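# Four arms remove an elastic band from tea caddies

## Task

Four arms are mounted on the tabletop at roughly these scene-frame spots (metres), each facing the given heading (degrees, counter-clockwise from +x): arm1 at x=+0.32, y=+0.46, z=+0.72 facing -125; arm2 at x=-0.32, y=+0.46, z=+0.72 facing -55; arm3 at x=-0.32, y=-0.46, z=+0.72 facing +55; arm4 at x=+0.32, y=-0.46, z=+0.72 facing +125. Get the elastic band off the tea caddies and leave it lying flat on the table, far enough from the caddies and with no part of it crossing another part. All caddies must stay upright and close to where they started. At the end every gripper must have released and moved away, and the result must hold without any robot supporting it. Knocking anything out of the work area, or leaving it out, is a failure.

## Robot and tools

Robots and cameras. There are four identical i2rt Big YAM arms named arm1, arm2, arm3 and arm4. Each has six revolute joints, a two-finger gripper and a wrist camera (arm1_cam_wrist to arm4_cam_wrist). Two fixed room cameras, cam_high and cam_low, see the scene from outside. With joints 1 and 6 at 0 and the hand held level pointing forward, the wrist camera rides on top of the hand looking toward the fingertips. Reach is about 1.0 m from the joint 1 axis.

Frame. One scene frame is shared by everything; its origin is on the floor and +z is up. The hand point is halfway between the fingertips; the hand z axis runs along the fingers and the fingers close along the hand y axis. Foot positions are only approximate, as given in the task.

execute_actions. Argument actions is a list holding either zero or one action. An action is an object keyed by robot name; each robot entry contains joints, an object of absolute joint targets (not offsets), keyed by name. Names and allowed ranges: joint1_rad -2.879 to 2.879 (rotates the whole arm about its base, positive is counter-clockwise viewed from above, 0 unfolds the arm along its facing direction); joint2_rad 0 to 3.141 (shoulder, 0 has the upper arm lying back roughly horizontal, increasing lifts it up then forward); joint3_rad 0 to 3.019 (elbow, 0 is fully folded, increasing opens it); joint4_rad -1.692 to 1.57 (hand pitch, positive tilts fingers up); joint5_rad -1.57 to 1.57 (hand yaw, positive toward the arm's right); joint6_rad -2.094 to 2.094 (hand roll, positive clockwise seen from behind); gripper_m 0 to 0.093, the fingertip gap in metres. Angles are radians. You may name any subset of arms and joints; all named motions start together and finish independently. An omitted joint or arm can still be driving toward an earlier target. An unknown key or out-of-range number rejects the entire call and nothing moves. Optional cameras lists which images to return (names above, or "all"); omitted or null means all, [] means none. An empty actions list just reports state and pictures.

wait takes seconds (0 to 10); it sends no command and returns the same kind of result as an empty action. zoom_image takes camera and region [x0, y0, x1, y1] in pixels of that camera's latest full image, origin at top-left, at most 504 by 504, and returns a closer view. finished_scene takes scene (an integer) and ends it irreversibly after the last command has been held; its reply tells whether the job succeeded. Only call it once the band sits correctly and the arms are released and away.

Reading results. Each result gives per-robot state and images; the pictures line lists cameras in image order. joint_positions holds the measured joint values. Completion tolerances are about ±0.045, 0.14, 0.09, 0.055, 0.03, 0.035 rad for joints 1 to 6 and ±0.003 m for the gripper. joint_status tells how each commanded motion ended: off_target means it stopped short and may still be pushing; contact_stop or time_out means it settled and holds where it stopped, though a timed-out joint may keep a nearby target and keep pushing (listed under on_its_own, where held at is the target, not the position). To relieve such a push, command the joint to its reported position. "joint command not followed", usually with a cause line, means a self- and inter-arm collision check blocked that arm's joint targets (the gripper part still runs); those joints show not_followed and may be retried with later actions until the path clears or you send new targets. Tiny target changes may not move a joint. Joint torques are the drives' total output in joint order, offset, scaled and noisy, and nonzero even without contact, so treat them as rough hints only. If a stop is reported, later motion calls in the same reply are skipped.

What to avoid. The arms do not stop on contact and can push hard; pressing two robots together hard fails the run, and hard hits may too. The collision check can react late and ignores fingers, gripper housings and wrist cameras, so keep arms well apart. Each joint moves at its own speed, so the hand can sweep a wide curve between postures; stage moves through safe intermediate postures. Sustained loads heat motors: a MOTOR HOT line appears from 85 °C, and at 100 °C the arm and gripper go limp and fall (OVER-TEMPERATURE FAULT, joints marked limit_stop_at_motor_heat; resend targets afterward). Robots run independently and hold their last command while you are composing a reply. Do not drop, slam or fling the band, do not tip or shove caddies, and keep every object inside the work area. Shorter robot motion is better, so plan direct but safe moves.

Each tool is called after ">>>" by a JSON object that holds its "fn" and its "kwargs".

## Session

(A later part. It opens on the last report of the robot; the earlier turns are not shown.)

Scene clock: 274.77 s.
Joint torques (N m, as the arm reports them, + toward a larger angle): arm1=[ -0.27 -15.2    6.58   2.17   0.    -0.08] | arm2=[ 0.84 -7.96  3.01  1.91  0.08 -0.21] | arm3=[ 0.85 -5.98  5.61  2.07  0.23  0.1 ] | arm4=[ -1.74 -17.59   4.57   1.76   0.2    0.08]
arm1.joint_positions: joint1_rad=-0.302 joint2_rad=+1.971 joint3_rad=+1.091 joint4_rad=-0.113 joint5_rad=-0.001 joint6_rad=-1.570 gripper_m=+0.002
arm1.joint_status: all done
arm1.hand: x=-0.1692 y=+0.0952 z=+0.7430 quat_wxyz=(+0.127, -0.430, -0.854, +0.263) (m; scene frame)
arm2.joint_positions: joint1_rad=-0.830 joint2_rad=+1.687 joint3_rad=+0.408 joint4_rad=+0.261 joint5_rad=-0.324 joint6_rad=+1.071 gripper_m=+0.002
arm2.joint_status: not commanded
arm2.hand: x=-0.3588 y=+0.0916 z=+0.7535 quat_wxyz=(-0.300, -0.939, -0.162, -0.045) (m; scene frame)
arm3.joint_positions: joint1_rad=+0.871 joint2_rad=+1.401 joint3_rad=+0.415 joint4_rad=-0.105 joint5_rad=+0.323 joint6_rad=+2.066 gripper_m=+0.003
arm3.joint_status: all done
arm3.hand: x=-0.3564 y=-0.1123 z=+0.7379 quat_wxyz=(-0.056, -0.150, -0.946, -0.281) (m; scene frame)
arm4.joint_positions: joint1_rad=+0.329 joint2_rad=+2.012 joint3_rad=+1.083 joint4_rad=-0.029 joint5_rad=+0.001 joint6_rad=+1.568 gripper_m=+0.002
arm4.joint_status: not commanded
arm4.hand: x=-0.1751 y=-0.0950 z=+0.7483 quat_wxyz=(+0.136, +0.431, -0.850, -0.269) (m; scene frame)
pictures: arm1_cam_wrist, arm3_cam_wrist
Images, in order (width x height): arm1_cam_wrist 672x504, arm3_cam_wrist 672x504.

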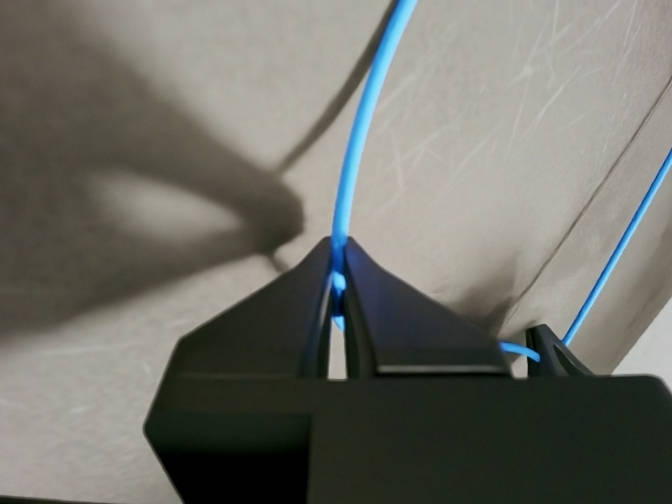

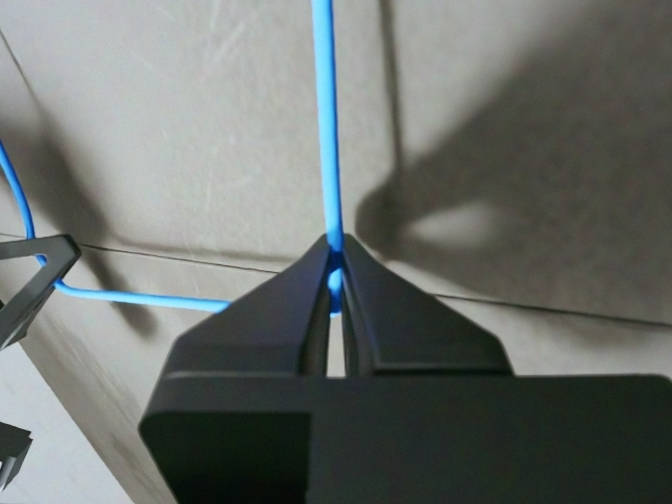

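Close enough (~1 cm). Open the grippers.

>>> {"fn": "execute_actions", "kwargs": {"actions": [{"arm1":{"joints":{"gripper_m":0.02}},"arm2":{"joints":{"gripper_m":0.018}},"arm3":{"joints":{"gripper_m":0.02}},"arm4":{"joints":{"gripper_m":0.016}}}]}}

Scene clock: 276.03 s.
Joint torques (N m, as the arm reports them, + toward a larger angle): arm1=[ -0.55 -15.47   6.7    2.15  -0.02  -0.09] | arm2=[ 1.34 -8.01  3.04  1.93  0.09 -0.2 ] | arm3=[ 0.6  -6.09  5.62  2.12  0.23  0.1 ] | arm4=[ -1.74 -17.67   4.69   1.13   0.2    0.08]
arm1.joint_positions: joint1_rad=-0.302 joint2_rad=+1.971 joint3_rad=+1.091 joint4_rad=-0.113 joint5_rad=-0.001 joint6_rad=-1.570 gripper_m=+0.020
arm1.joint_status: all done
arm1.hand: x=-0.1692 y=+0.0952 z=+0.7430 quat_wxyz=(+0.127, -0.430, -0.854, +0.263) (m; scene frame)
arm2.joint_positions: joint1_rad=-0.830 joint2_rad=+1.687 joint3_rad=+0.407 joint4_rad=+0.261 joint5_rad=-0.324 joint6_rad=+1.071 gripper_m=+0.018
arm2.joint_status: all done
arm2.hand: x=-0.3587 y=+0.0923 z=+0.7532 quat_wxyz=(-0.300, -0.939, -0.162, -0.045) (m; scene frame)
arm3.joint_positions: joint1_rad=+0.871 joint2_rad=+1.402 joint3_rad=+0.415 joint4_rad=-0.105 joint5_rad=+0.323 joint6_rad=+2.066 gripper_m=+0.020
arm3.joint_status: all done
arm3.hand: x=-0.3563 y=-0.1126 z=+0.7374 quat_wxyz=(-0.056, -0.150, -0.946, -0.281) (m; scene frame)
arm4.joint_positions: joint1_rad=+0.329 joint2_rad=+2.011 joint3_rad=+1.083 joint4_rad=-0.014 joint5_rad=+0.001 joint6_rad=+1.568 gripper_m=+0.016
arm4.joint_status: all done
arm4.hand: x=-0.1774 y=-0.0932 z=+0.7506 quat_wxyz=(+0.139, +0.430, -0.848, -0.275) (m; scene frame)
pictures: arm1_cam_wrist, arm2_cam_wrist, arm3_cam_wrist, arm4_cam_wrist, cam_high, cam_low
Images, in order (width x height): arm1_cam_wrist 672x504, arm2_cam_wrist 672x504, arm3_cam_wrist 672x504, arm4_cam_wrist 672x504, cam_high 672x504, cam_low 672x504.

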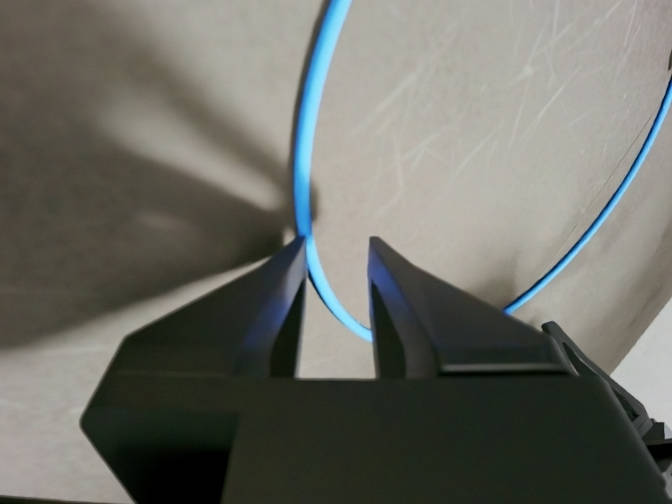

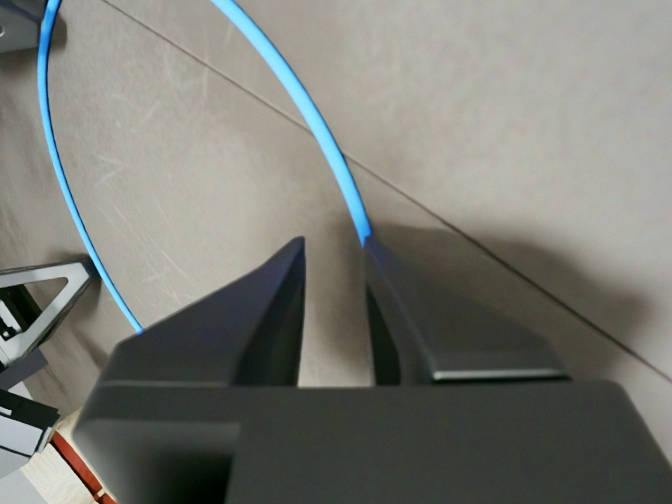

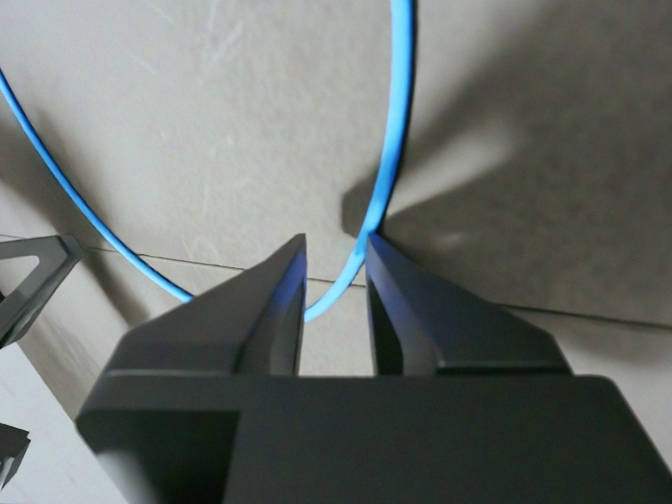

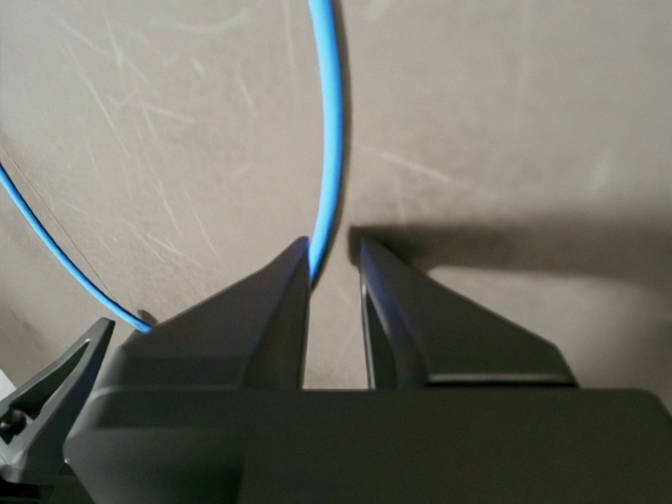

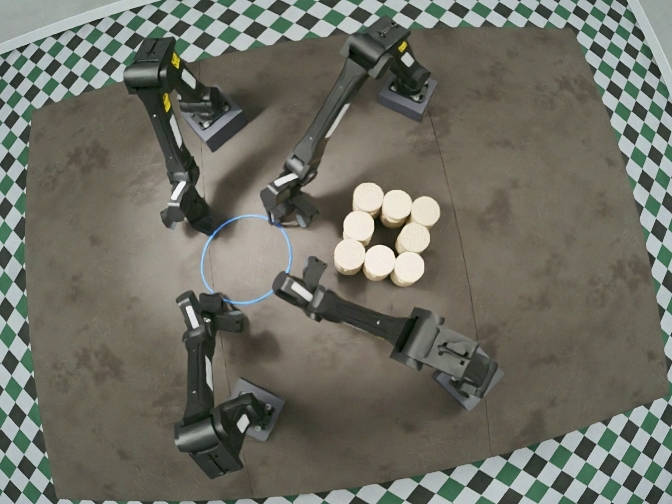

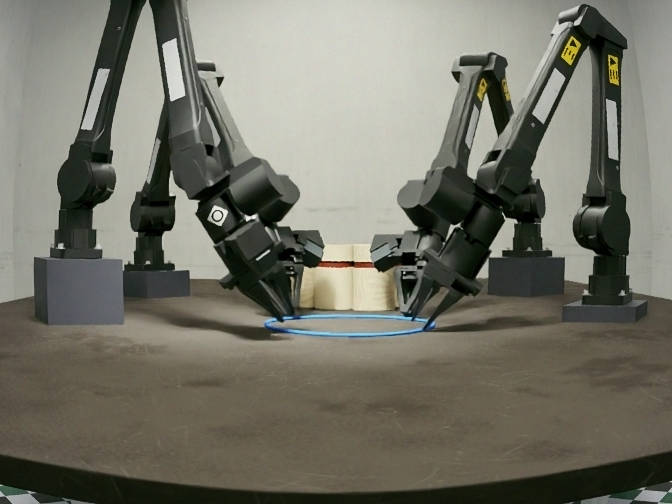

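>>> {"fn": "execute_actions", "kwargs": {"actions": [{"arm1":{"joints":{"joint2_rad":1.85}},"arm2":{"joints":{"joint2_rad":1.5}},"arm3":{"joints":{"joint2_rad":1.22}},"arm4":{"joints":{"joint2_rad":1.89}}}], "cameras": ["cam_high","cam_low"]}}

>>> {"fn": "execute_actions", "kwargs": {"actions": [{"arm1":{"joints":{"joint1_rad":-0.1,"joint2_rad":1.0,"joint3_rad":0.9,"joint4_rad":-0.9}},"arm2":{"joints":{"joint1_rad":-0.5,"joint2_rad":0.8,"joint3_rad":0.6,"joint4_rad":-0.9}},"arm3":{"joints":{"joint1_rad":0.5,"joint2_rad":0.7,"joint3_rad":0.6,"joint4_rad":-0.9}},"arm4":{"joints":{"joint1_rad":0.1,"joint2_rad":1.0,"joint3_rad":0.9,"joint4_rad":-0.9}}}], "cameras": ["cam_high","cam_low"]}}

Scene clock: 279.90 s.
Joint torques (N m, as the arm reports them, + toward a larger angle): arm1=[ -0.26 -16.61   8.05   2.19  -0.01  -0.09] | arm2=[ 1.26 -8.13  5.38  2.03  0.11 -0.2 ] | arm3=[ 0.66 -4.65  7.02  2.4   0.2   0.1 ] | arm4=[ -1.65 -17.67   5.86   1.37   0.19   0.07]
arm1.joint_positions: joint1_rad=-0.302 joint2_rad=+1.842 joint3_rad=+1.084 joint4_rad=-0.110 joint5_rad=-0.001 joint6_rad=-1.570 gripper_m=+0.020
arm1.joint_status: all done
arm1.hand: x=-0.1811 y=+0.0871 z=+0.8178 quat_wxyz=(+0.153, -0.421, -0.836, +0.316) (m; scene frame)
arm2.joint_positions: joint1_rad=-0.830 joint2_rad=+1.495 joint3_rad=+0.400 joint4_rad=+0.262 joint5_rad=-0.324 joint6_rad=+1.071 gripper_m=+0.018
arm2.joint_status: all done
arm2.hand: x=-0.3655 y=+0.0637 z=+0.8203 quat_wxyz=(-0.380, -0.909, -0.173, -0.009) (m; scene frame)
arm3.joint_positions: joint1_rad=+0.871 joint2_rad=+1.213 joint3_rad=+0.412 joint4_rad=-0.105 joint5_rad=+0.323 joint6_rad=+2.066 gripper_m=+0.020
arm3.joint_status: all done
arm3.hand: x=-0.3613 y=-0.0940 z=+0.7996 quat_wxyz=(-0.020, -0.161, -0.919, -0.360) (m; scene frame)
arm4.joint_positions: joint1_rad=+0.329 joint2_rad=+1.875 joint3_rad=+1.078 joint4_rad=-0.015 joint5_rad=+0.001 joint6_rad=+1.568 gripper_m=+0.016
arm4.joint_status: all done
arm4.hand: x=-0.1921 y=-0.0824 z=+0.8314 quat_wxyz=(+0.166, +0.420, -0.829, -0.330) (m; scene frame)
pictures: cam_high, cam_low
Images, in order (width x height): cam_high 672x504, cam_low 672x504.

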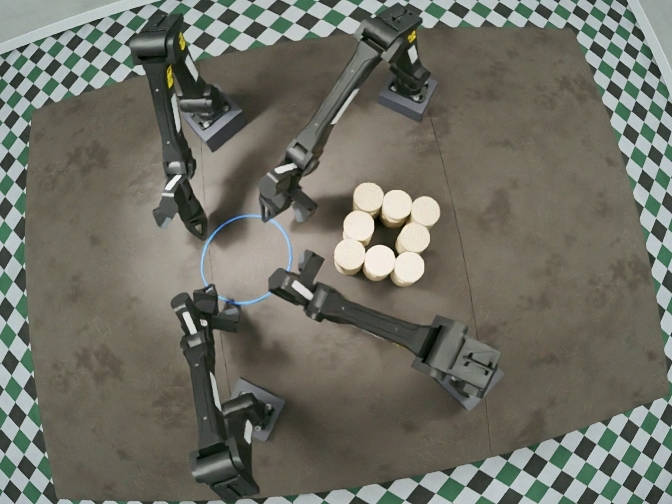

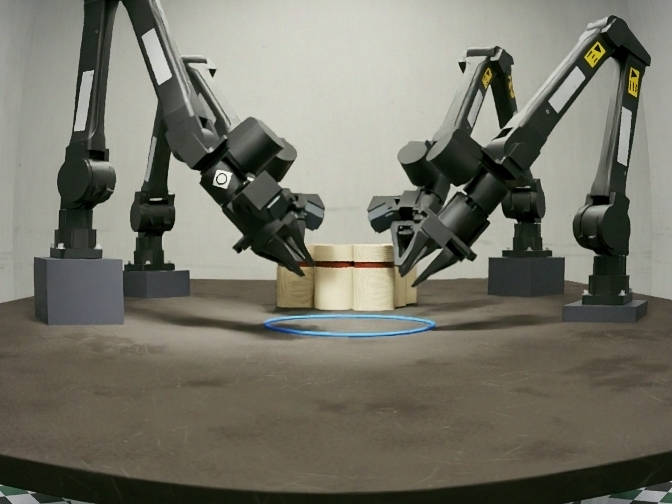

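Scene clock: 281.53 s.
Joint torques (N m, as the arm reports them, + toward a larger angle): arm1=[-1.4  -4.86 10.69  0.83  0.   -0.08] | arm2=[ 0.58 -3.11 10.21  0.95 -0.02 -0.21] | arm3=[ 0.84 -0.62 10.42  0.99  0.35  0.1 ] | arm4=[-0.28 -7.08  8.45  0.86  0.21  0.08]
arm1.joint_positions: joint1_rad=-0.097 joint2_rad=+0.993 joint3_rad=+0.892 joint4_rad=-0.879 joint5_rad=-0.001 joint6_rad=-1.570 gripper_m=+0.020
arm1.joint_status: all done
arm1.hand: x=+0.0635 y=+0.1732 z=+1.0296 quat_wxyz=(+0.103, -0.340, -0.892, +0.281) (m; scene frame)
arm2.joint_positions: joint1_rad=-0.495 joint2_rad=+0.806 joint3_rad=+0.587 joint4_rad=-0.893 joint5_rad=-0.321 joint6_rad=+1.071 gripper_m=+0.018
arm2.joint_status: all done
arm2.hand: x=-0.2418 y=+0.1768 z=+0.9785 quat_wxyz=(-0.245, -0.912, -0.311, -0.106) (m; scene frame)
arm3.joint_positions: joint1_rad=+0.503 joint2_rad=+0.694 joint3_rad=+0.577 joint4_rad=-0.887 joint5_rad=+0.320 joint6_rad=+2.066 gripper_m=+0.020
arm3.joint_status: all done
arm3.hand: x=-0.2357 y=-0.1888 z=+0.9302 quat_wxyz=(-0.093, -0.324, -0.891, -0.305) (m; scene frame)
arm4.joint_positions: joint1_rad=+0.092 joint2_rad=+0.999 joint3_rad=+0.898 joint4_rad=-0.890 joint5_rad=+0.001 joint6_rad=+1.570 gripper_m=+0.016
arm4.joint_status: all done
arm4.hand: x=+0.0699 y=-0.1622 z=+1.0527 quat_wxyz=(+0.097, +0.329, -0.900, -0.268) (m; scene frame)
pictures: cam_high, cam_low
Images, in order (width x height): cam_high 672x504, cam_low 672x504.

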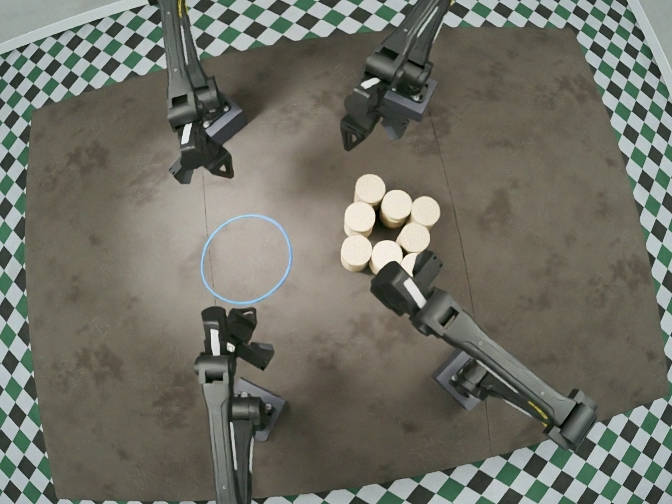

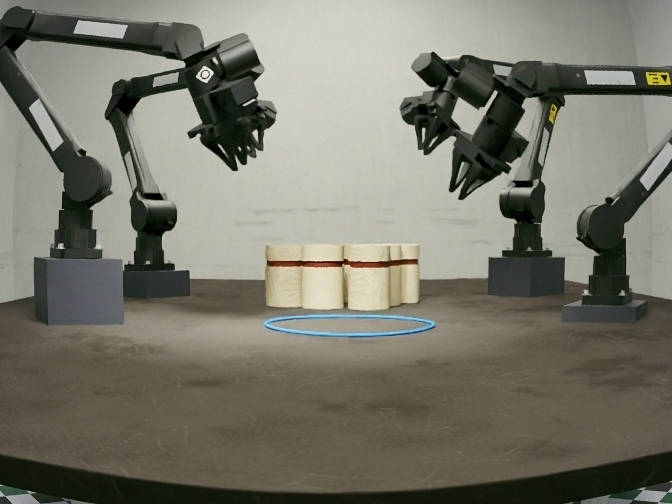

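>>> {"fn": "execute_actions", "kwargs": {"actions": [{"arm4":{"joints":{"joint1_rad":0.1,"joint2_rad":0.5,"joint3_rad":0.7}}}], "cameras": ["cam_high"]}}

>>> {"fn": "zoom_image", "kwargs": {"camera": "cam_high", "region": [310, 150, 480, 310]}}

Scene clock: 284.20 s.
Joint torques (N m, as the arm reports them, + toward a larger angle): arm1=[-1.16 -4.93 10.82  0.82  0.   -0.06] | arm2=[ 0.78 -3.36 10.24  1.05 -0.03 -0.2 ] | arm3=[ 0.95 -0.76 10.42  1.02  0.33  0.09] | arm4=[-0.27  0.78  8.27  1.65  0.19  0.05]
arm1.joint_positions: joint1_rad=-0.097 joint2_rad=+0.993 joint3_rad=+0.892 joint4_rad=-0.879 joint5_rad=-0.001 joint6_rad=-1.570 gripper_m=+0.020
arm1.joint_status: not commanded
arm1.hand: x=+0.0635 y=+0.1732 z=+1.0296 quat_wxyz=(+0.103, -0.340, -0.892, +0.281) (m; scene frame)
arm2.joint_positions: joint1_rad=-0.495 joint2_rad=+0.806 joint3_rad=+0.587 joint4_rad=-0.893 joint5_rad=-0.321 joint6_rad=+1.071 gripper_m=+0.018
arm2.joint_status: not commanded
arm2.hand: x=-0.2418 y=+0.1768 z=+0.9785 quat_wxyz=(-0.245, -0.912, -0.311, -0.106) (m; scene frame)
arm3.joint_positions: joint1_rad=+0.503 joint2_rad=+0.694 joint3_rad=+0.577 joint4_rad=-0.887 joint5_rad=+0.320 joint6_rad=+2.066 gripper_m=+0.020
arm3.joint_status: not commanded
arm3.hand: x=-0.2357 y=-0.1888 z=+0.9302 quat_wxyz=(-0.093, -0.324, -0.891, -0.305) (m; scene frame)
arm4.joint_positions: joint1_rad=+0.092 joint2_rad=+0.495 joint3_rad=+0.704 joint4_rad=-0.897 joint5_rad=+0.001 joint6_rad=+1.570 gripper_m=+0.016
arm4.joint_status: all done
arm4.hand: x=+0.1369 y=-0.2417 z=+1.1047 quat_wxyz=(+0.146, +0.311, -0.850, -0.401) (m; scene frame)
pictures: cam_high
Images, in order (width x height): cam_high 672x504.

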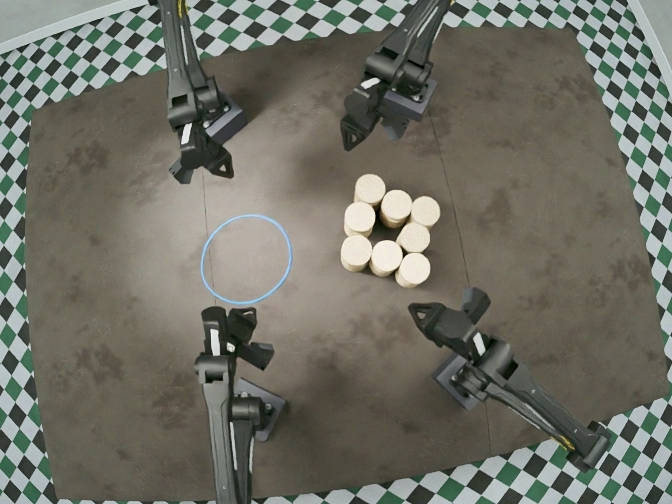

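Region (310, 150, 480, 310) of cam_high's 672x504 image, scaled by 2.965, with more detail than that image has; it fills the top 474 rows of this view, and the rest is white.

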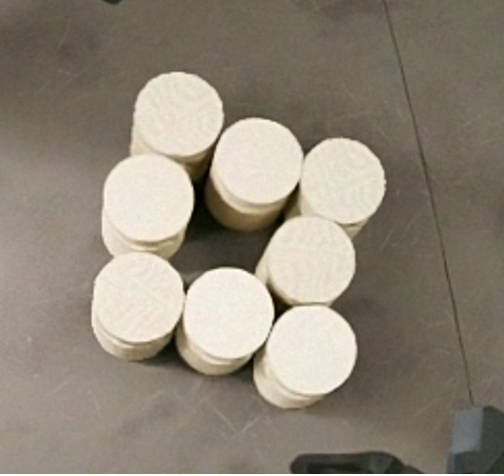

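>>> {"fn": "execute_actions", "kwargs": {"actions": [{"arm1":{"joints":{"joint1_rad":0.315,"joint2_rad":1.475,"joint3_rad":1.13,"joint4_rad":-0.83,"gripper_m":0.0}},"arm2":{"joints":{"joint1_rad":0.55,"joint2_rad":1.576,"joint3_rad":1.02,"joint4_rad":-0.35,"joint5_rad":0.0,"joint6_rad":-1.57,"gripper_m":0.0}},"arm4":{"joints":{"joint1_rad":-0.62,"joint2_rad":0.85,"joint3_rad":0.5,"joint4_rad":-0.7,"gripper_m":0.0}}}], "cameras": ["cam_high","cam_low","arm1_cam_wrist"]}}

Scene clock: 330.70 s.
Joint torques (N m, as the arm reports them, + toward a larger angle): arm1=[ -1.84 -13.27  11.22   1.47  -0.09  -0.08] | arm2=[  0.79 -15.31   9.09   2.08   0.03  -0.13] | arm3=[ 0.66 -0.55 10.41  1.03  0.34  0.09] | arm4=[-1.42 -3.15  7.73  1.77  0.26  0.08]
arm1.joint_positions: joint1_rad=+0.323 joint2_rad=+1.479 joint3_rad=+1.105 joint4_rad=-0.840 joint5_rad=+0.000 joint6_rad=-1.570 gripper_m=+0.000
arm1.joint_status: all done
arm1.hand: x=+0.1710 y=-0.0107 z=+0.9336 quat_wxyz=(+0.029, -0.150, -0.971, +0.183) (m; scene frame)
arm2.joint_positions: joint1_rad=+0.557 joint2_rad=+1.592 joint3_rad=+1.006 joint4_rad=-0.362 joint5_rad=-0.002 joint6_rad=-1.558 gripper_m=+0.000
arm2.joint_status: all done
arm2.hand: x=+0.1878 y=+0.2227 z=+0.9191 quat_wxyz=(-0.169, +0.506, -0.808, +0.251) (m; scene frame)
arm3.joint_positions: joint1_rad=+0.503 joint2_rad=+0.694 joint3_rad=+0.577 joint4_rad=-0.887 joint5_rad=+0.320 joint6_rad=+2.066 gripper_m=+0.020
arm3.joint_status: not commanded
arm3.hand: x=-0.2357 y=-0.1888 z=+0.9302 quat_wxyz=(-0.093, -0.324, -0.891, -0.305) (m; scene frame)
arm4.joint_positions: joint1_rad=-0.614 joint2_rad=+0.850 joint3_rad=+0.500 joint4_rad=-0.713 joint5_rad=+0.000 joint6_rad=+1.570 gripper_m=+0.001
arm4.joint_status: all done
arm4.hand: x=+0.3224 y=-0.1585 z=+0.9259 quat_wxyz=(-0.001, -0.003, -0.968, -0.251) (m; scene frame)
pictures: arm1_cam_wrist, cam_high, cam_low
Images, in order (width x height): arm1_cam_wrist 672x504, cam_high 672x504, cam_low 672x504.

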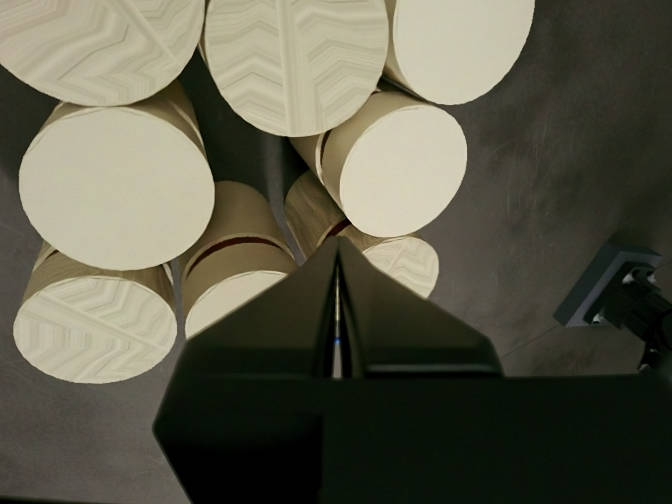

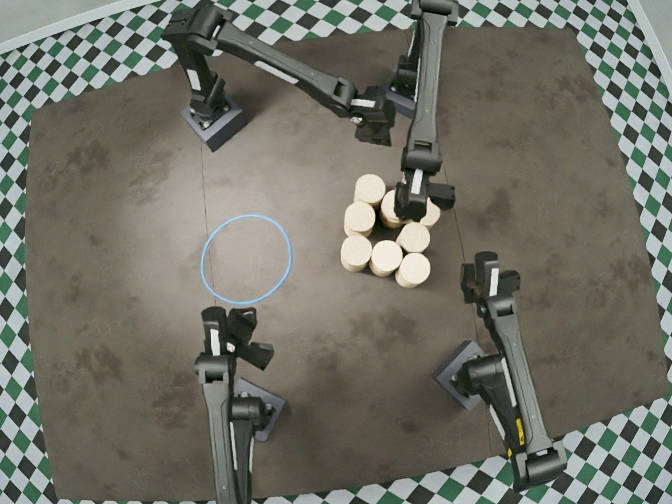

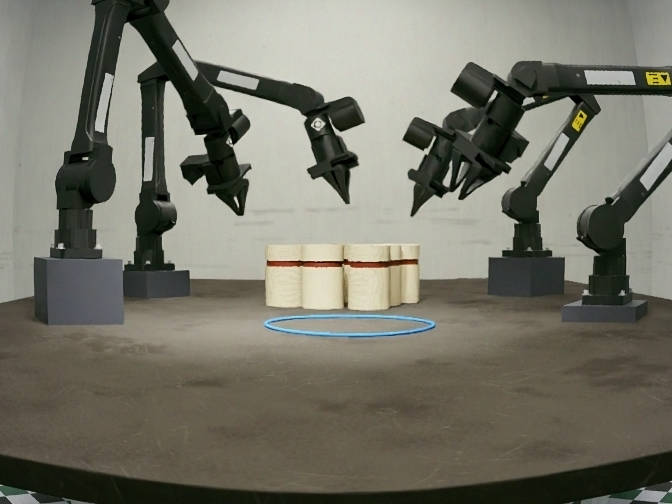

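>>> {"fn": "execute_actions", "kwargs": {"actions": [{"arm1":{"joints":{"joint1_rad":0.302,"joint2_rad":1.565,"joint3_rad":1.008,"joint4_rad":-0.65}},"arm2":{"joints":{"joint1_rad":0.5,"joint2_rad":1.805,"joint3_rad":0.898,"joint4_rad":-0.017}},"arm4":{"joints":{"joint2_rad":1.338,"joint3_rad":0.359,"joint4_rad":-0.11}}}], "cameras": ["cam_high","cam_low","arm1_cam_wrist","arm2_cam_wrist"]}}

Scene clock: 333.40 s.
Joint torques (N m, as the arm reports them, + toward a larger angle): arm1=[ -1.39 -12.5    8.93   1.74  -0.09  -0.1 ] | arm2=[  1.99 -16.23   7.28   2.16   0.05  -0.1 ] | arm3=[ 1.28 -0.68 10.45  1.05  0.35  0.09] | arm4=[-1.34 -6.01  4.66  1.72  0.25  0.08]
arm1.joint_positions: joint1_rad=+0.308 joint2_rad=+1.558 joint3_rad=+1.004 joint4_rad=-0.673 joint5_rad=+0.000 joint6_rad=-1.570 gripper_m=+0.000
arm1.joint_status: all done
arm1.hand: x=+0.1651 y=-0.0060 z=+0.8671 quat_wxyz=(+0.030, -0.157, -0.971, +0.177) (m; scene frame)
arm2.joint_positions: joint1_rad=+0.495 joint2_rad=+1.825 joint3_rad=+0.881 joint4_rad=-0.030 joint5_rad=-0.002 joint6_rad=-1.560 gripper_m=+0.000
arm2.joint_status: all done
arm2.hand: x=+0.1589 y=+0.2005 z=+0.7892 quat_wxyz=(-0.154, +0.484, -0.826, +0.245) (m; scene frame)
arm3.joint_positions: joint1_rad=+0.503 joint2_rad=+0.694 joint3_rad=+0.577 joint4_rad=-0.887 joint5_rad=+0.320 joint6_rad=+2.066 gripper_m=+0.020
arm3.joint_status: not commanded
arm3.hand: x=-0.2357 y=-0.1888 z=+0.9302 quat_wxyz=(-0.093, -0.324, -0.891, -0.305) (m; scene frame)
arm4.joint_positions: joint1_rad=-0.614 joint2_rad=+1.329 joint3_rad=+0.359 joint4_rad=-0.124 joint5_rad=+0.000 joint6_rad=+1.570 gripper_m=+0.001
arm4.joint_status: all done
arm4.hand: x=+0.3226 y=-0.1340 z=+0.7927 quat_wxyz=(-0.001, -0.003, -0.972, -0.236) (m; scene frame)
pictures: arm1_cam_wrist, arm2_cam_wrist, cam_high, cam_low
Images, in order (width x height): arm1_cam_wrist 672x504, arm2_cam_wrist 672x504, cam_high 672x504, cam_low 672x504.

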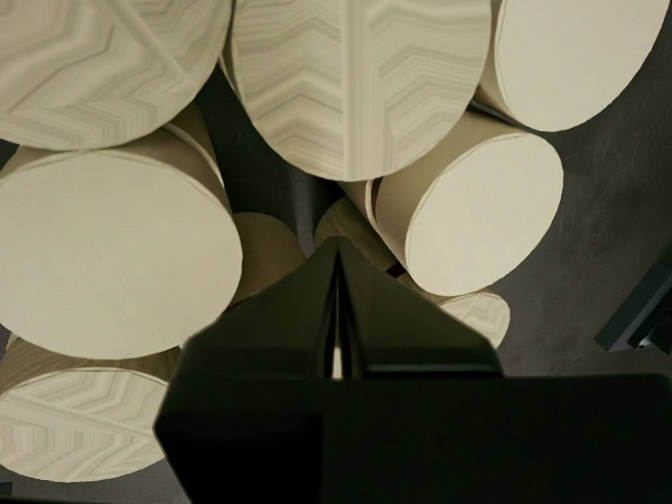

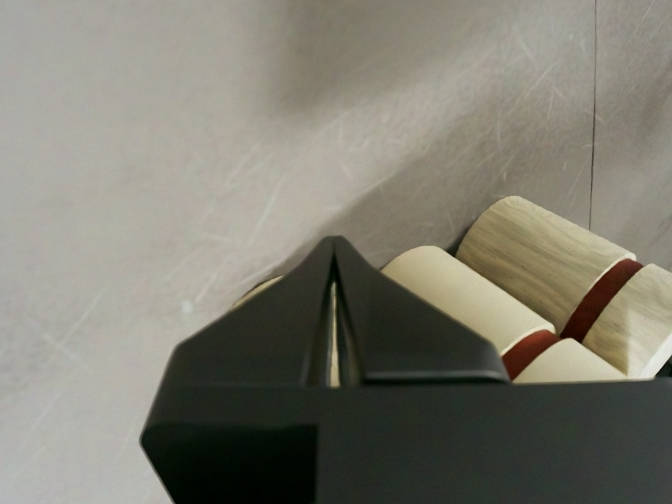

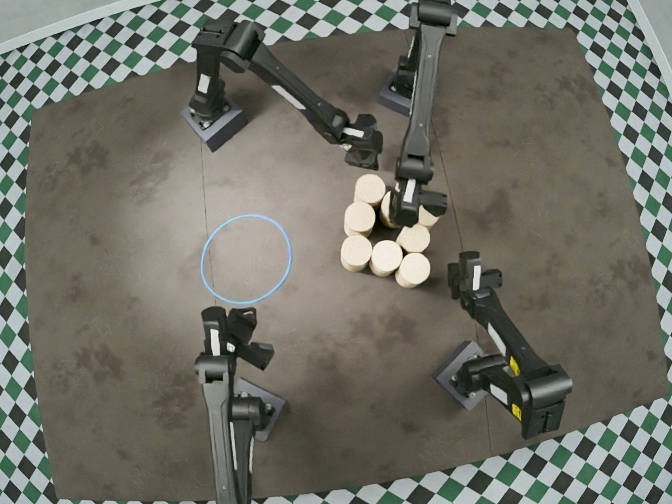

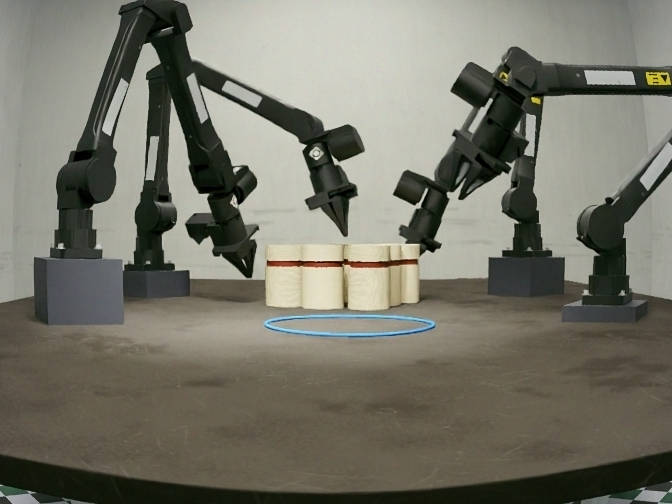

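>>> {"fn": "execute_actions", "kwargs": {"actions": [{"arm1":{"joints":{"joint2_rad":1.635,"joint3_rad":0.957,"joint4_rad":-0.535}},"arm2":{"joints":{"joint1_rad":0.405}},"arm4":{"joints":{"joint1_rad":-0.44}}}], "cameras": ["cam_high","cam_low","arm1_cam_wrist","arm4_cam_wrist"]}}

Scene clock: 335.40 s.
Joint torques (N m, as the arm reports them, + toward a larger angle): arm1=[ -1.54 -12.53   7.91   1.83  -0.07  -0.1 ] | arm2=[  1.34 -16.66   7.23   2.21   0.09  -0.12] | arm3=[ 0.93 -0.44 10.48  1.02  0.34  0.09] | arm4=[-0.66 -5.96  4.64  1.73  0.25  0.08]
arm1.joint_positions: joint1_rad=+0.308 joint2_rad=+1.619 joint3_rad=+0.959 joint4_rad=-0.559 joint5_rad=+0.000 joint6_rad=-1.570 gripper_m=+0.000
arm1.joint_status: all done
arm1.hand: x=+0.1641 y=-0.0087 z=+0.8306 quat_wxyz=(+0.030, -0.157, -0.970, +0.182) (m; scene frame)
arm2.joint_positions: joint1_rad=+0.398 joint2_rad=+1.825 joint3_rad=+0.881 joint4_rad=-0.030 joint5_rad=-0.002 joint6_rad=-1.560 gripper_m=+0.000
arm2.joint_status: all done
arm2.hand: x=+0.1317 y=+0.1555 z=+0.7888 quat_wxyz=(-0.142, +0.444, -0.848, +0.252) (m; scene frame)
arm3.joint_positions: joint1_rad=+0.503 joint2_rad=+0.694 joint3_rad=+0.577 joint4_rad=-0.887 joint5_rad=+0.320 joint6_rad=+2.066 gripper_m=+0.020
arm3.joint_status: not commanded
arm3.hand: x=-0.2357 y=-0.1888 z=+0.9302 quat_wxyz=(-0.093, -0.324, -0.891, -0.305) (m; scene frame)
arm4.joint_positions: joint1_rad=-0.444 joint2_rad=+1.329 joint3_rad=+0.359 joint4_rad=-0.124 joint5_rad=+0.000 joint6_rad=+1.570 gripper_m=+0.001
arm4.joint_status: all done
arm4.hand: x=+0.2671 y=-0.1383 z=+0.7927 quat_wxyz=(+0.019, +0.080, -0.968, -0.235) (m; scene frame)
pictures: arm1_cam_wrist, arm4_cam_wrist, cam_high, cam_low
Images, in order (width x height): arm1_cam_wrist 672x504, arm4_cam_wrist 672x504, cam_high 672x504, cam_low 672x504.

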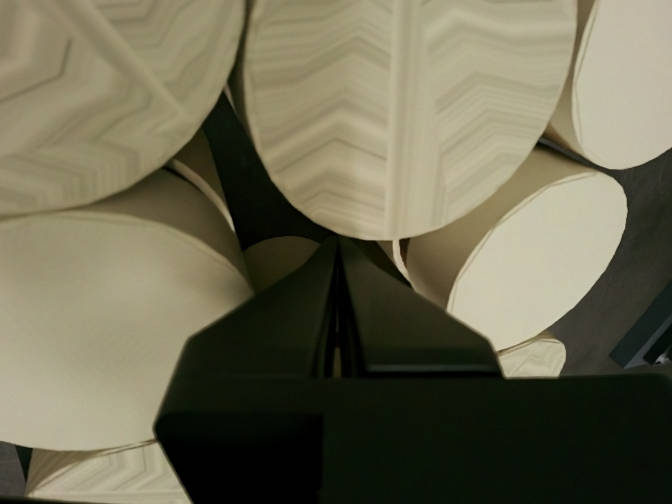

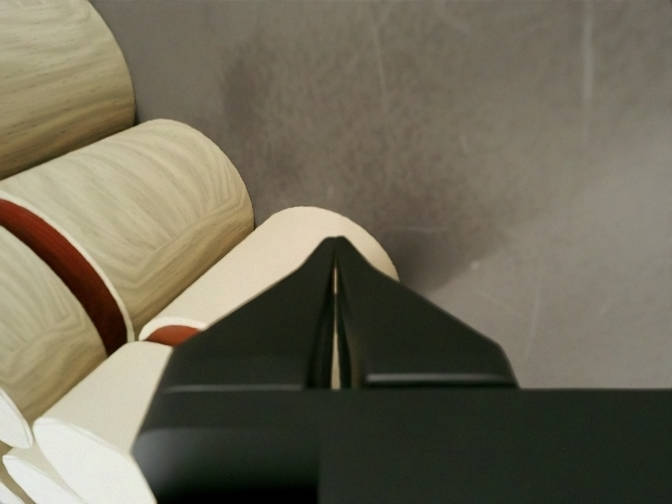

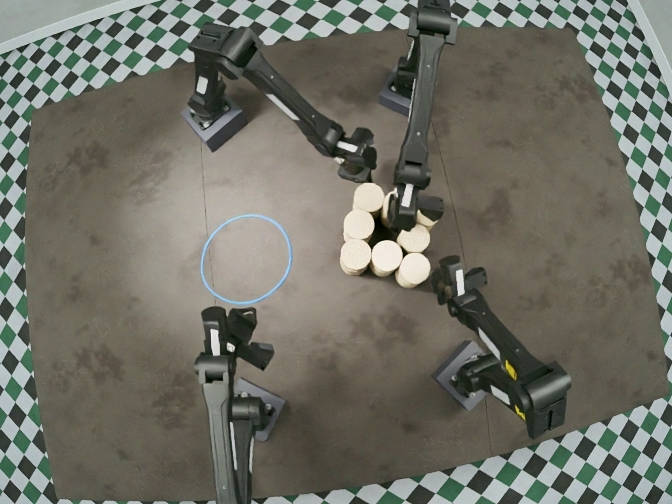

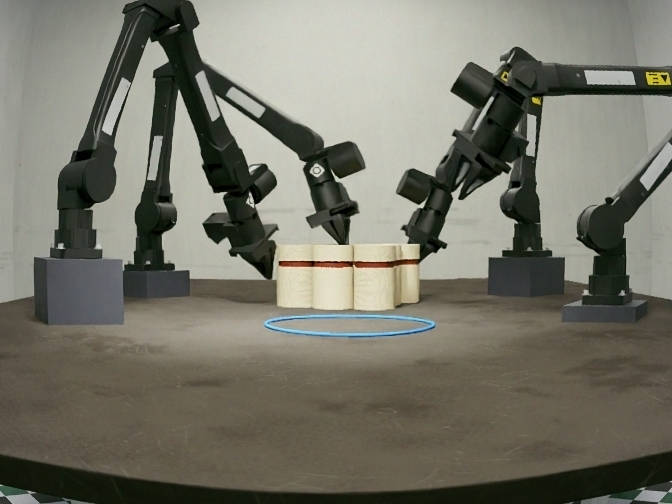

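>>> {"fn": "execute_actions", "kwargs": {"actions": [{"arm1":{"joints":{"joint2_rad":1.685,"joint3_rad":1.045,"joint4_rad":-0.575}},"arm2":{"joints":{"joint1_rad":0.52}}}], "cameras": ["cam_high","arm1_cam_wrist"]}}

Scene clock: 338.20 s.
Joint torques (N m, as the arm reports them, + toward a larger angle): arm1=[ -1.92 -12.61  11.48   0.71  -0.08  -0.11] | arm2=[  1.68 -16.94   7.22   2.14   0.04  -0.13] | arm3=[ 0.6  -0.76 10.44  1.02  0.35  0.09] | arm4=[-0.63 -6.    4.62  1.72  0.23  0.08]
arm1.joint_positions: joint1_rad=+0.308 joint2_rad=+1.662 joint3_rad=+1.001 joint4_rad=-0.559 joint5_rad=+0.000 joint6_rad=-1.570 gripper_m=+0.000
arm1.joint_status: all done
arm1.hand: x=+0.1591 y=-0.0231 z=+0.8259 quat_wxyz=(+0.030, -0.157, -0.970, +0.180) (m; scene frame)
arm2.joint_positions: joint1_rad=+0.524 joint2_rad=+1.825 joint3_rad=+0.881 joint4_rad=-0.030 joint5_rad=-0.001 joint6_rad=-1.560 gripper_m=+0.000
arm2.joint_status: all done
arm2.hand: x=+0.1664 y=+0.2146 z=+0.7895 quat_wxyz=(-0.158, +0.496, -0.818, +0.243) (m; scene frame)
arm3.joint_positions: joint1_rad=+0.503 joint2_rad=+0.694 joint3_rad=+0.577 joint4_rad=-0.887 joint5_rad=+0.320 joint6_rad=+2.066 gripper_m=+0.020
arm3.joint_status: not commanded
arm3.hand: x=-0.2357 y=-0.1888 z=+0.9302 quat_wxyz=(-0.093, -0.324, -0.891, -0.305) (m; scene frame)
arm4.joint_positions: joint1_rad=-0.444 joint2_rad=+1.329 joint3_rad=+0.359 joint4_rad=-0.124 joint5_rad=+0.000 joint6_rad=+1.570 gripper_m=+0.001
arm4.joint_status: not commanded
arm4.hand: x=+0.2671 y=-0.1383 z=+0.7927 quat_wxyz=(+0.019, +0.080, -0.968, -0.235) (m; scene frame)
pictures: arm1_cam_wrist, cam_high
Images, in order (width x height): arm1_cam_wrist 672x504, cam_high 672x504.

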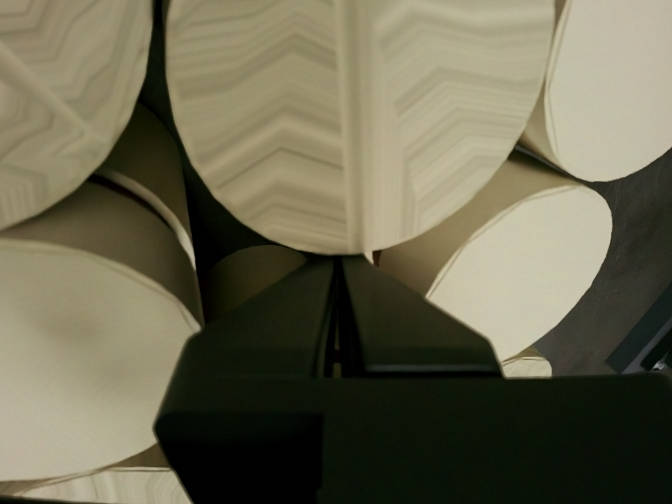

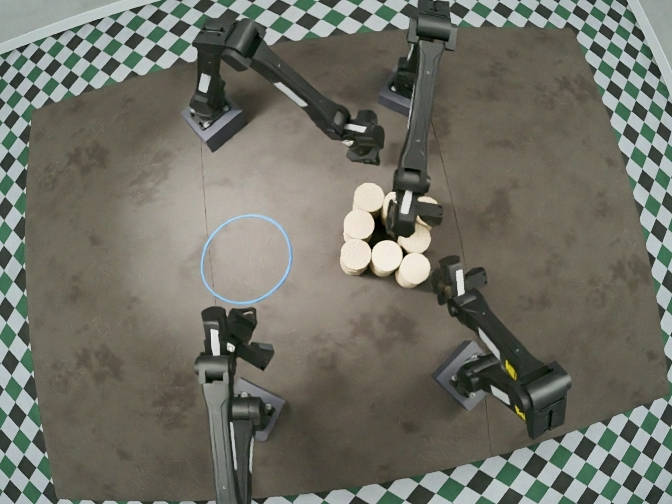

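>>> {"fn": "execute_actions", "kwargs": {"actions": [{"arm1":{"joints":{"joint1_rad":0.298,"joint2_rad":1.745,"joint3_rad":1.11}},"arm2":{"joints":{"joint2_rad":1.45}}}], "cameras": ["cam_high","cam_low"]}}

>>> {"fn": "zoom_image", "kwargs": {"camera": "cam_high", "region": [310, 150, 480, 310]}}

Scene clock: 340.63 s.
Joint torques (N m, as the arm reports them, + toward a larger angle): arm1=[ -2.03 -12.86  11.28   0.73  -0.08  -0.1 ] | arm2=[  1.23 -10.88  10.07   2.3    0.06  -0.11] | arm3=[ 1.08 -0.75 10.4   1.04  0.33  0.09] | arm4=[-0.66 -5.98  4.66  1.74  0.24  0.08]
arm1.joint_positions: joint1_rad=+0.307 joint2_rad=+1.716 joint3_rad=+1.069 joint4_rad=-0.559 joint5_rad=+0.000 joint6_rad=-1.570 gripper_m=+0.000
arm1.joint_status: all done
arm1.hand: x=+0.1504 y=-0.0482 z=+0.8259 quat_wxyz=(+0.031, -0.157, -0.969, +0.187) (m; scene frame)
arm2.joint_positions: joint1_rad=+0.524 joint2_rad=+1.432 joint3_rad=+0.881 joint4_rad=-0.023 joint5_rad=-0.001 joint6_rad=-1.560 gripper_m=+0.000
arm2.joint_status: all done
arm2.hand: x=+0.1882 y=+0.2011 z=+1.0034 quat_wxyz=(-0.255, +0.456, -0.753, +0.400) (m; scene frame)
arm3.joint_positions: joint1_rad=+0.503 joint2_rad=+0.694 joint3_rad=+0.577 joint4_rad=-0.887 joint5_rad=+0.320 joint6_rad=+2.066 gripper_m=+0.020
arm3.joint_status: not commanded
arm3.hand: x=-0.2357 y=-0.1888 z=+0.9302 quat_wxyz=(-0.093, -0.324, -0.891, -0.305) (m; scene frame)
arm4.joint_positions: joint1_rad=-0.444 joint2_rad=+1.329 joint3_rad=+0.359 joint4_rad=-0.124 joint5_rad=+0.000 joint6_rad=+1.570 gripper_m=+0.001
arm4.joint_status: not commanded
arm4.hand: x=+0.2671 y=-0.1383 z=+0.7927 quat_wxyz=(+0.019, +0.080, -0.968, -0.235) (m; scene frame)
pictures: cam_high, cam_low
Images, in order (width x height): cam_high 672x504, cam_low 672x504.

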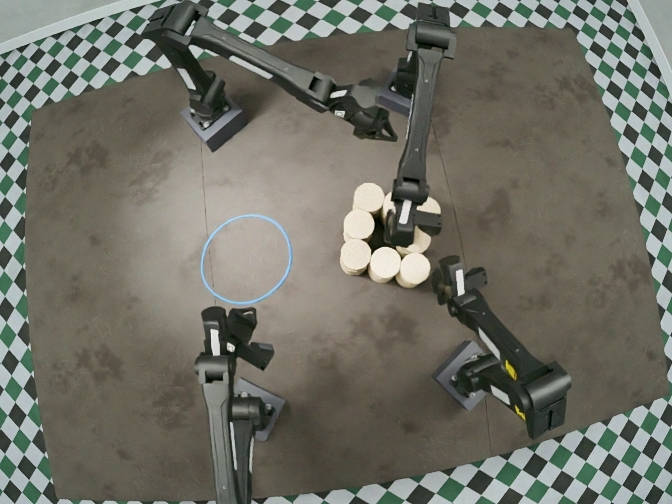

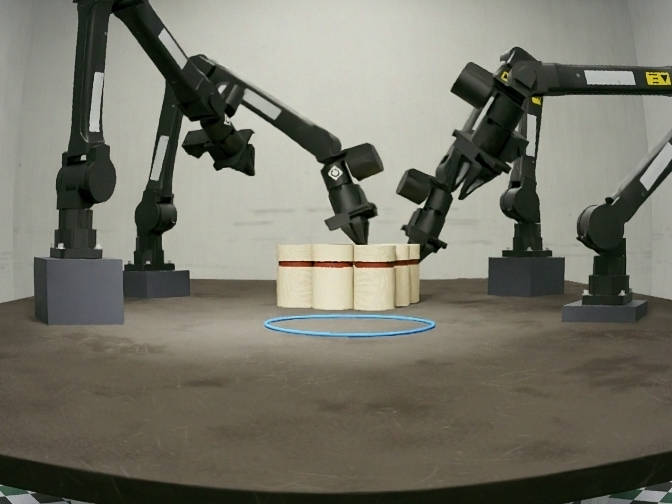

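Region (310, 150, 480, 310) of cam_high's 672x504 image, scaled by 2.965, with more detail than that image has; it fills the top 474 rows of this view, and the rest is white.

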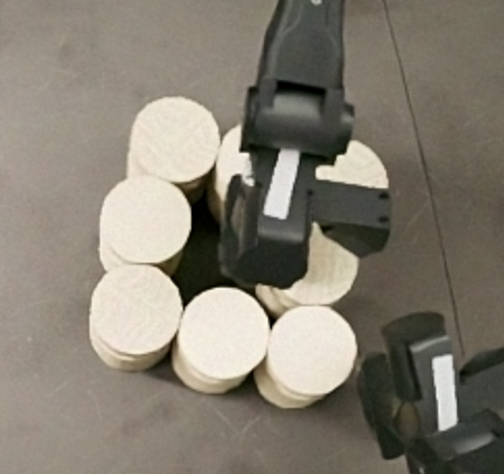

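>>> {"fn": "execute_actions", "kwargs": {"actions": [{"arm1":{"joints":{"joint4_rad":-0.63}},"arm2":{"joints":{"joint2_rad":0.8,"joint3_rad":0.6,"joint4_rad":-0.9}},"arm4":{"joints":{"joint1_rad":-0.38,"joint2_rad":1.385,"joint3_rad":0.415}}}], "cameras": ["cam_high"]}}

>>> {"fn": "zoom_image", "kwargs": {"camera": "cam_high", "region": [310, 150, 480, 310]}}

Scene clock: 346.10 s.
Joint torques (N m, as the arm reports them, + toward a larger angle): arm1=[ -1.75 -13.2   11.24   0.52  -0.07  -0.1 ] | arm2=[ 0.59 -2.44  9.87  0.97  0.03 -0.15] | arm3=[ 0.82 -0.36 10.42  1.    0.34  0.08] | arm4=[-0.38 -6.58  6.94  1.64  0.25  0.07]
arm1.joint_positions: joint1_rad=+0.307 joint2_rad=+1.716 joint3_rad=+1.069 joint4_rad=-0.610 joint5_rad=+0.000 joint6_rad=-1.570 gripper_m=+0.000
arm1.joint_status: all done
arm1.hand: x=+0.1537 y=-0.0368 z=+0.8215 quat_wxyz=(+0.027, -0.158, -0.974, +0.162) (m; scene frame)
arm2.joint_positions: joint1_rad=+0.524 joint2_rad=+0.798 joint3_rad=+0.591 joint4_rad=-0.893 joint5_rad=-0.001 joint6_rad=-1.561 gripper_m=+0.000
arm2.joint_status: all done
arm2.hand: x=-0.0593 y=+0.3263 z=+0.9762 quat_wxyz=(-0.126, +0.505, -0.832, +0.191) (m; scene frame)
arm3.joint_positions: joint1_rad=+0.503 joint2_rad=+0.694 joint3_rad=+0.577 joint4_rad=-0.887 joint5_rad=+0.320 joint6_rad=+2.066 gripper_m=+0.020
arm3.joint_status: not commanded
arm3.hand: x=-0.2357 y=-0.1888 z=+0.9302 quat_wxyz=(-0.093, -0.324, -0.891, -0.305) (m; scene frame)
arm4.joint_positions: joint1_rad=-0.385 joint2_rad=+1.376 joint3_rad=+0.379 joint4_rad=-0.123 joint5_rad=+0.000 joint6_rad=+1.570 gripper_m=+0.001
arm4.joint_status: all done
arm4.hand: x=+0.2477 y=-0.1385 z=+0.7847 quat_wxyz=(+0.025, +0.109, -0.969, -0.222) (m; scene frame)
pictures: cam_high
Images, in order (width x height): cam_high 672x504.

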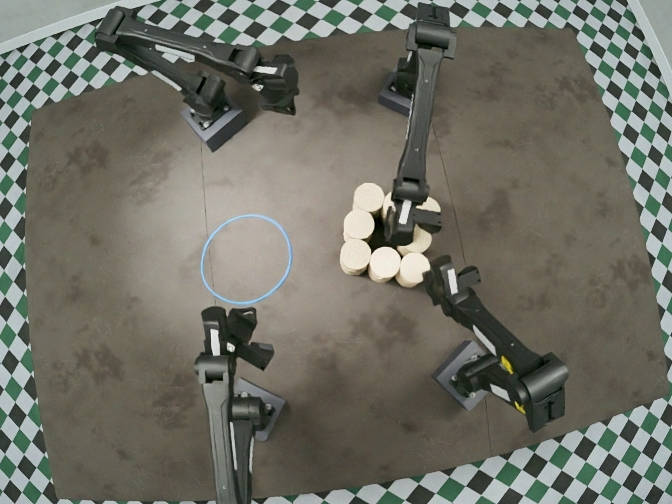

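Region (310, 150, 480, 310) of cam_high's 672x504 image, scaled by 2.965, with more detail than that image has; it fills the top 474 rows of this view, and the rest is white.

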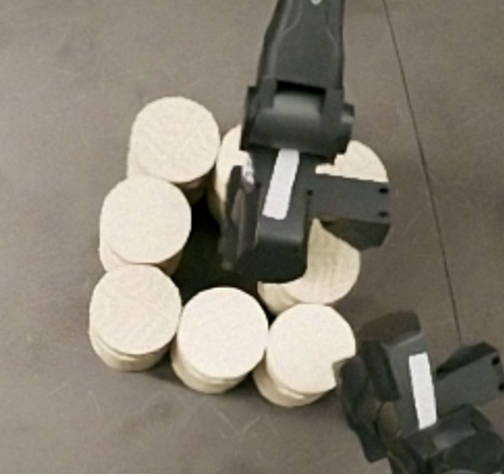

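>>> {"fn": "execute_actions", "kwargs": {"actions": [{"arm1":{"joints":{"joint2_rad":1.5}},"arm4":{"joints":{"joint1_rad":-0.357,"joint3_rad":0.44}}}], "cameras": ["cam_high"]}}

>>> {"fn": "zoom_image", "kwargs": {"camera": "cam_high", "region": [310, 150, 480, 310]}}

Scene clock: 348.67 s.
Joint torques (N m, as the arm reports them, + toward a larger angle): arm1=[ -1.81 -11.06  11.89   0.91  -0.06  -0.09] | arm2=[ 0.7  -1.97  9.75  1.01  0.04 -0.12] | arm3=[ 0.87 -0.36 10.48  0.95  0.35  0.11] | arm4=[-0.17 -6.76  7.27  1.68  0.24  0.07]
arm1.joint_positions: joint1_rad=+0.307 joint2_rad=+1.474 joint3_rad=+1.079 joint4_rad=-0.614 joint5_rad=+0.000 joint6_rad=-1.570 gripper_m=+0.000
arm1.joint_status: all done
arm1.hand: x=+0.1508 y=-0.0461 z=+0.9495 quat_wxyz=(+0.047, -0.154, -0.946, +0.282) (m; scene frame)
arm2.joint_positions: joint1_rad=+0.524 joint2_rad=+0.798 joint3_rad=+0.591 joint4_rad=-0.893 joint5_rad=-0.001 joint6_rad=-1.561 gripper_m=+0.000
arm2.joint_status: not commanded
arm2.hand: x=-0.0593 y=+0.3263 z=+0.9762 quat_wxyz=(-0.126, +0.505, -0.832, +0.191) (m; scene frame)
arm3.joint_positions: joint1_rad=+0.503 joint2_rad=+0.694 joint3_rad=+0.577 joint4_rad=-0.887 joint5_rad=+0.320 joint6_rad=+2.066 gripper_m=+0.020
arm3.joint_status: not commanded
arm3.hand: x=-0.2357 y=-0.1888 z=+0.9302 quat_wxyz=(-0.093, -0.324, -0.891, -0.305) (m; scene frame)
arm4.joint_positions: joint1_rad=-0.365 joint2_rad=+1.376 joint3_rad=+0.402 joint4_rad=-0.123 joint5_rad=+0.000 joint6_rad=+1.570 gripper_m=+0.001
arm4.joint_status: all done
arm4.hand: x=+0.2382 y=-0.1281 z=+0.7920 quat_wxyz=(+0.028, +0.118, -0.965, -0.232) (m; scene frame)
pictures: cam_high
Images, in order (width x height): cam_high 672x504.

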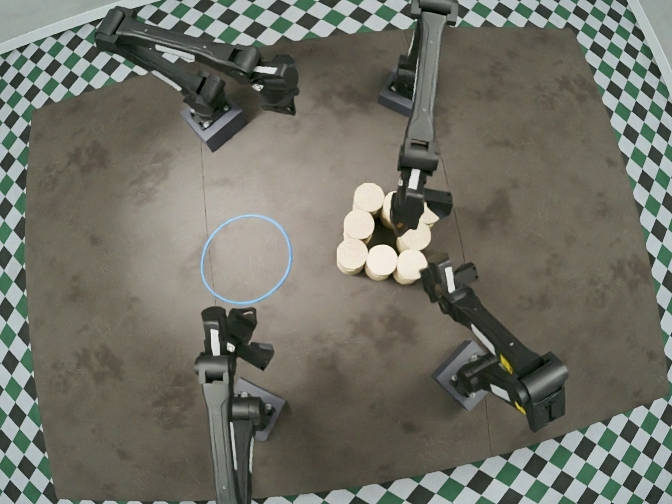

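Region (310, 150, 480, 310) of cam_high's 672x504 image, scaled by 2.965, with more detail than that image has; it fills the top 474 rows of this view, and the rest is white.

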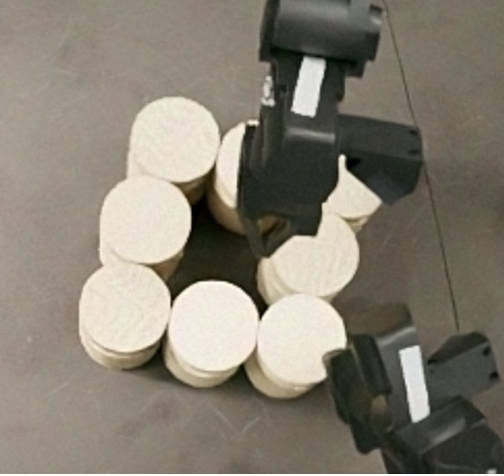

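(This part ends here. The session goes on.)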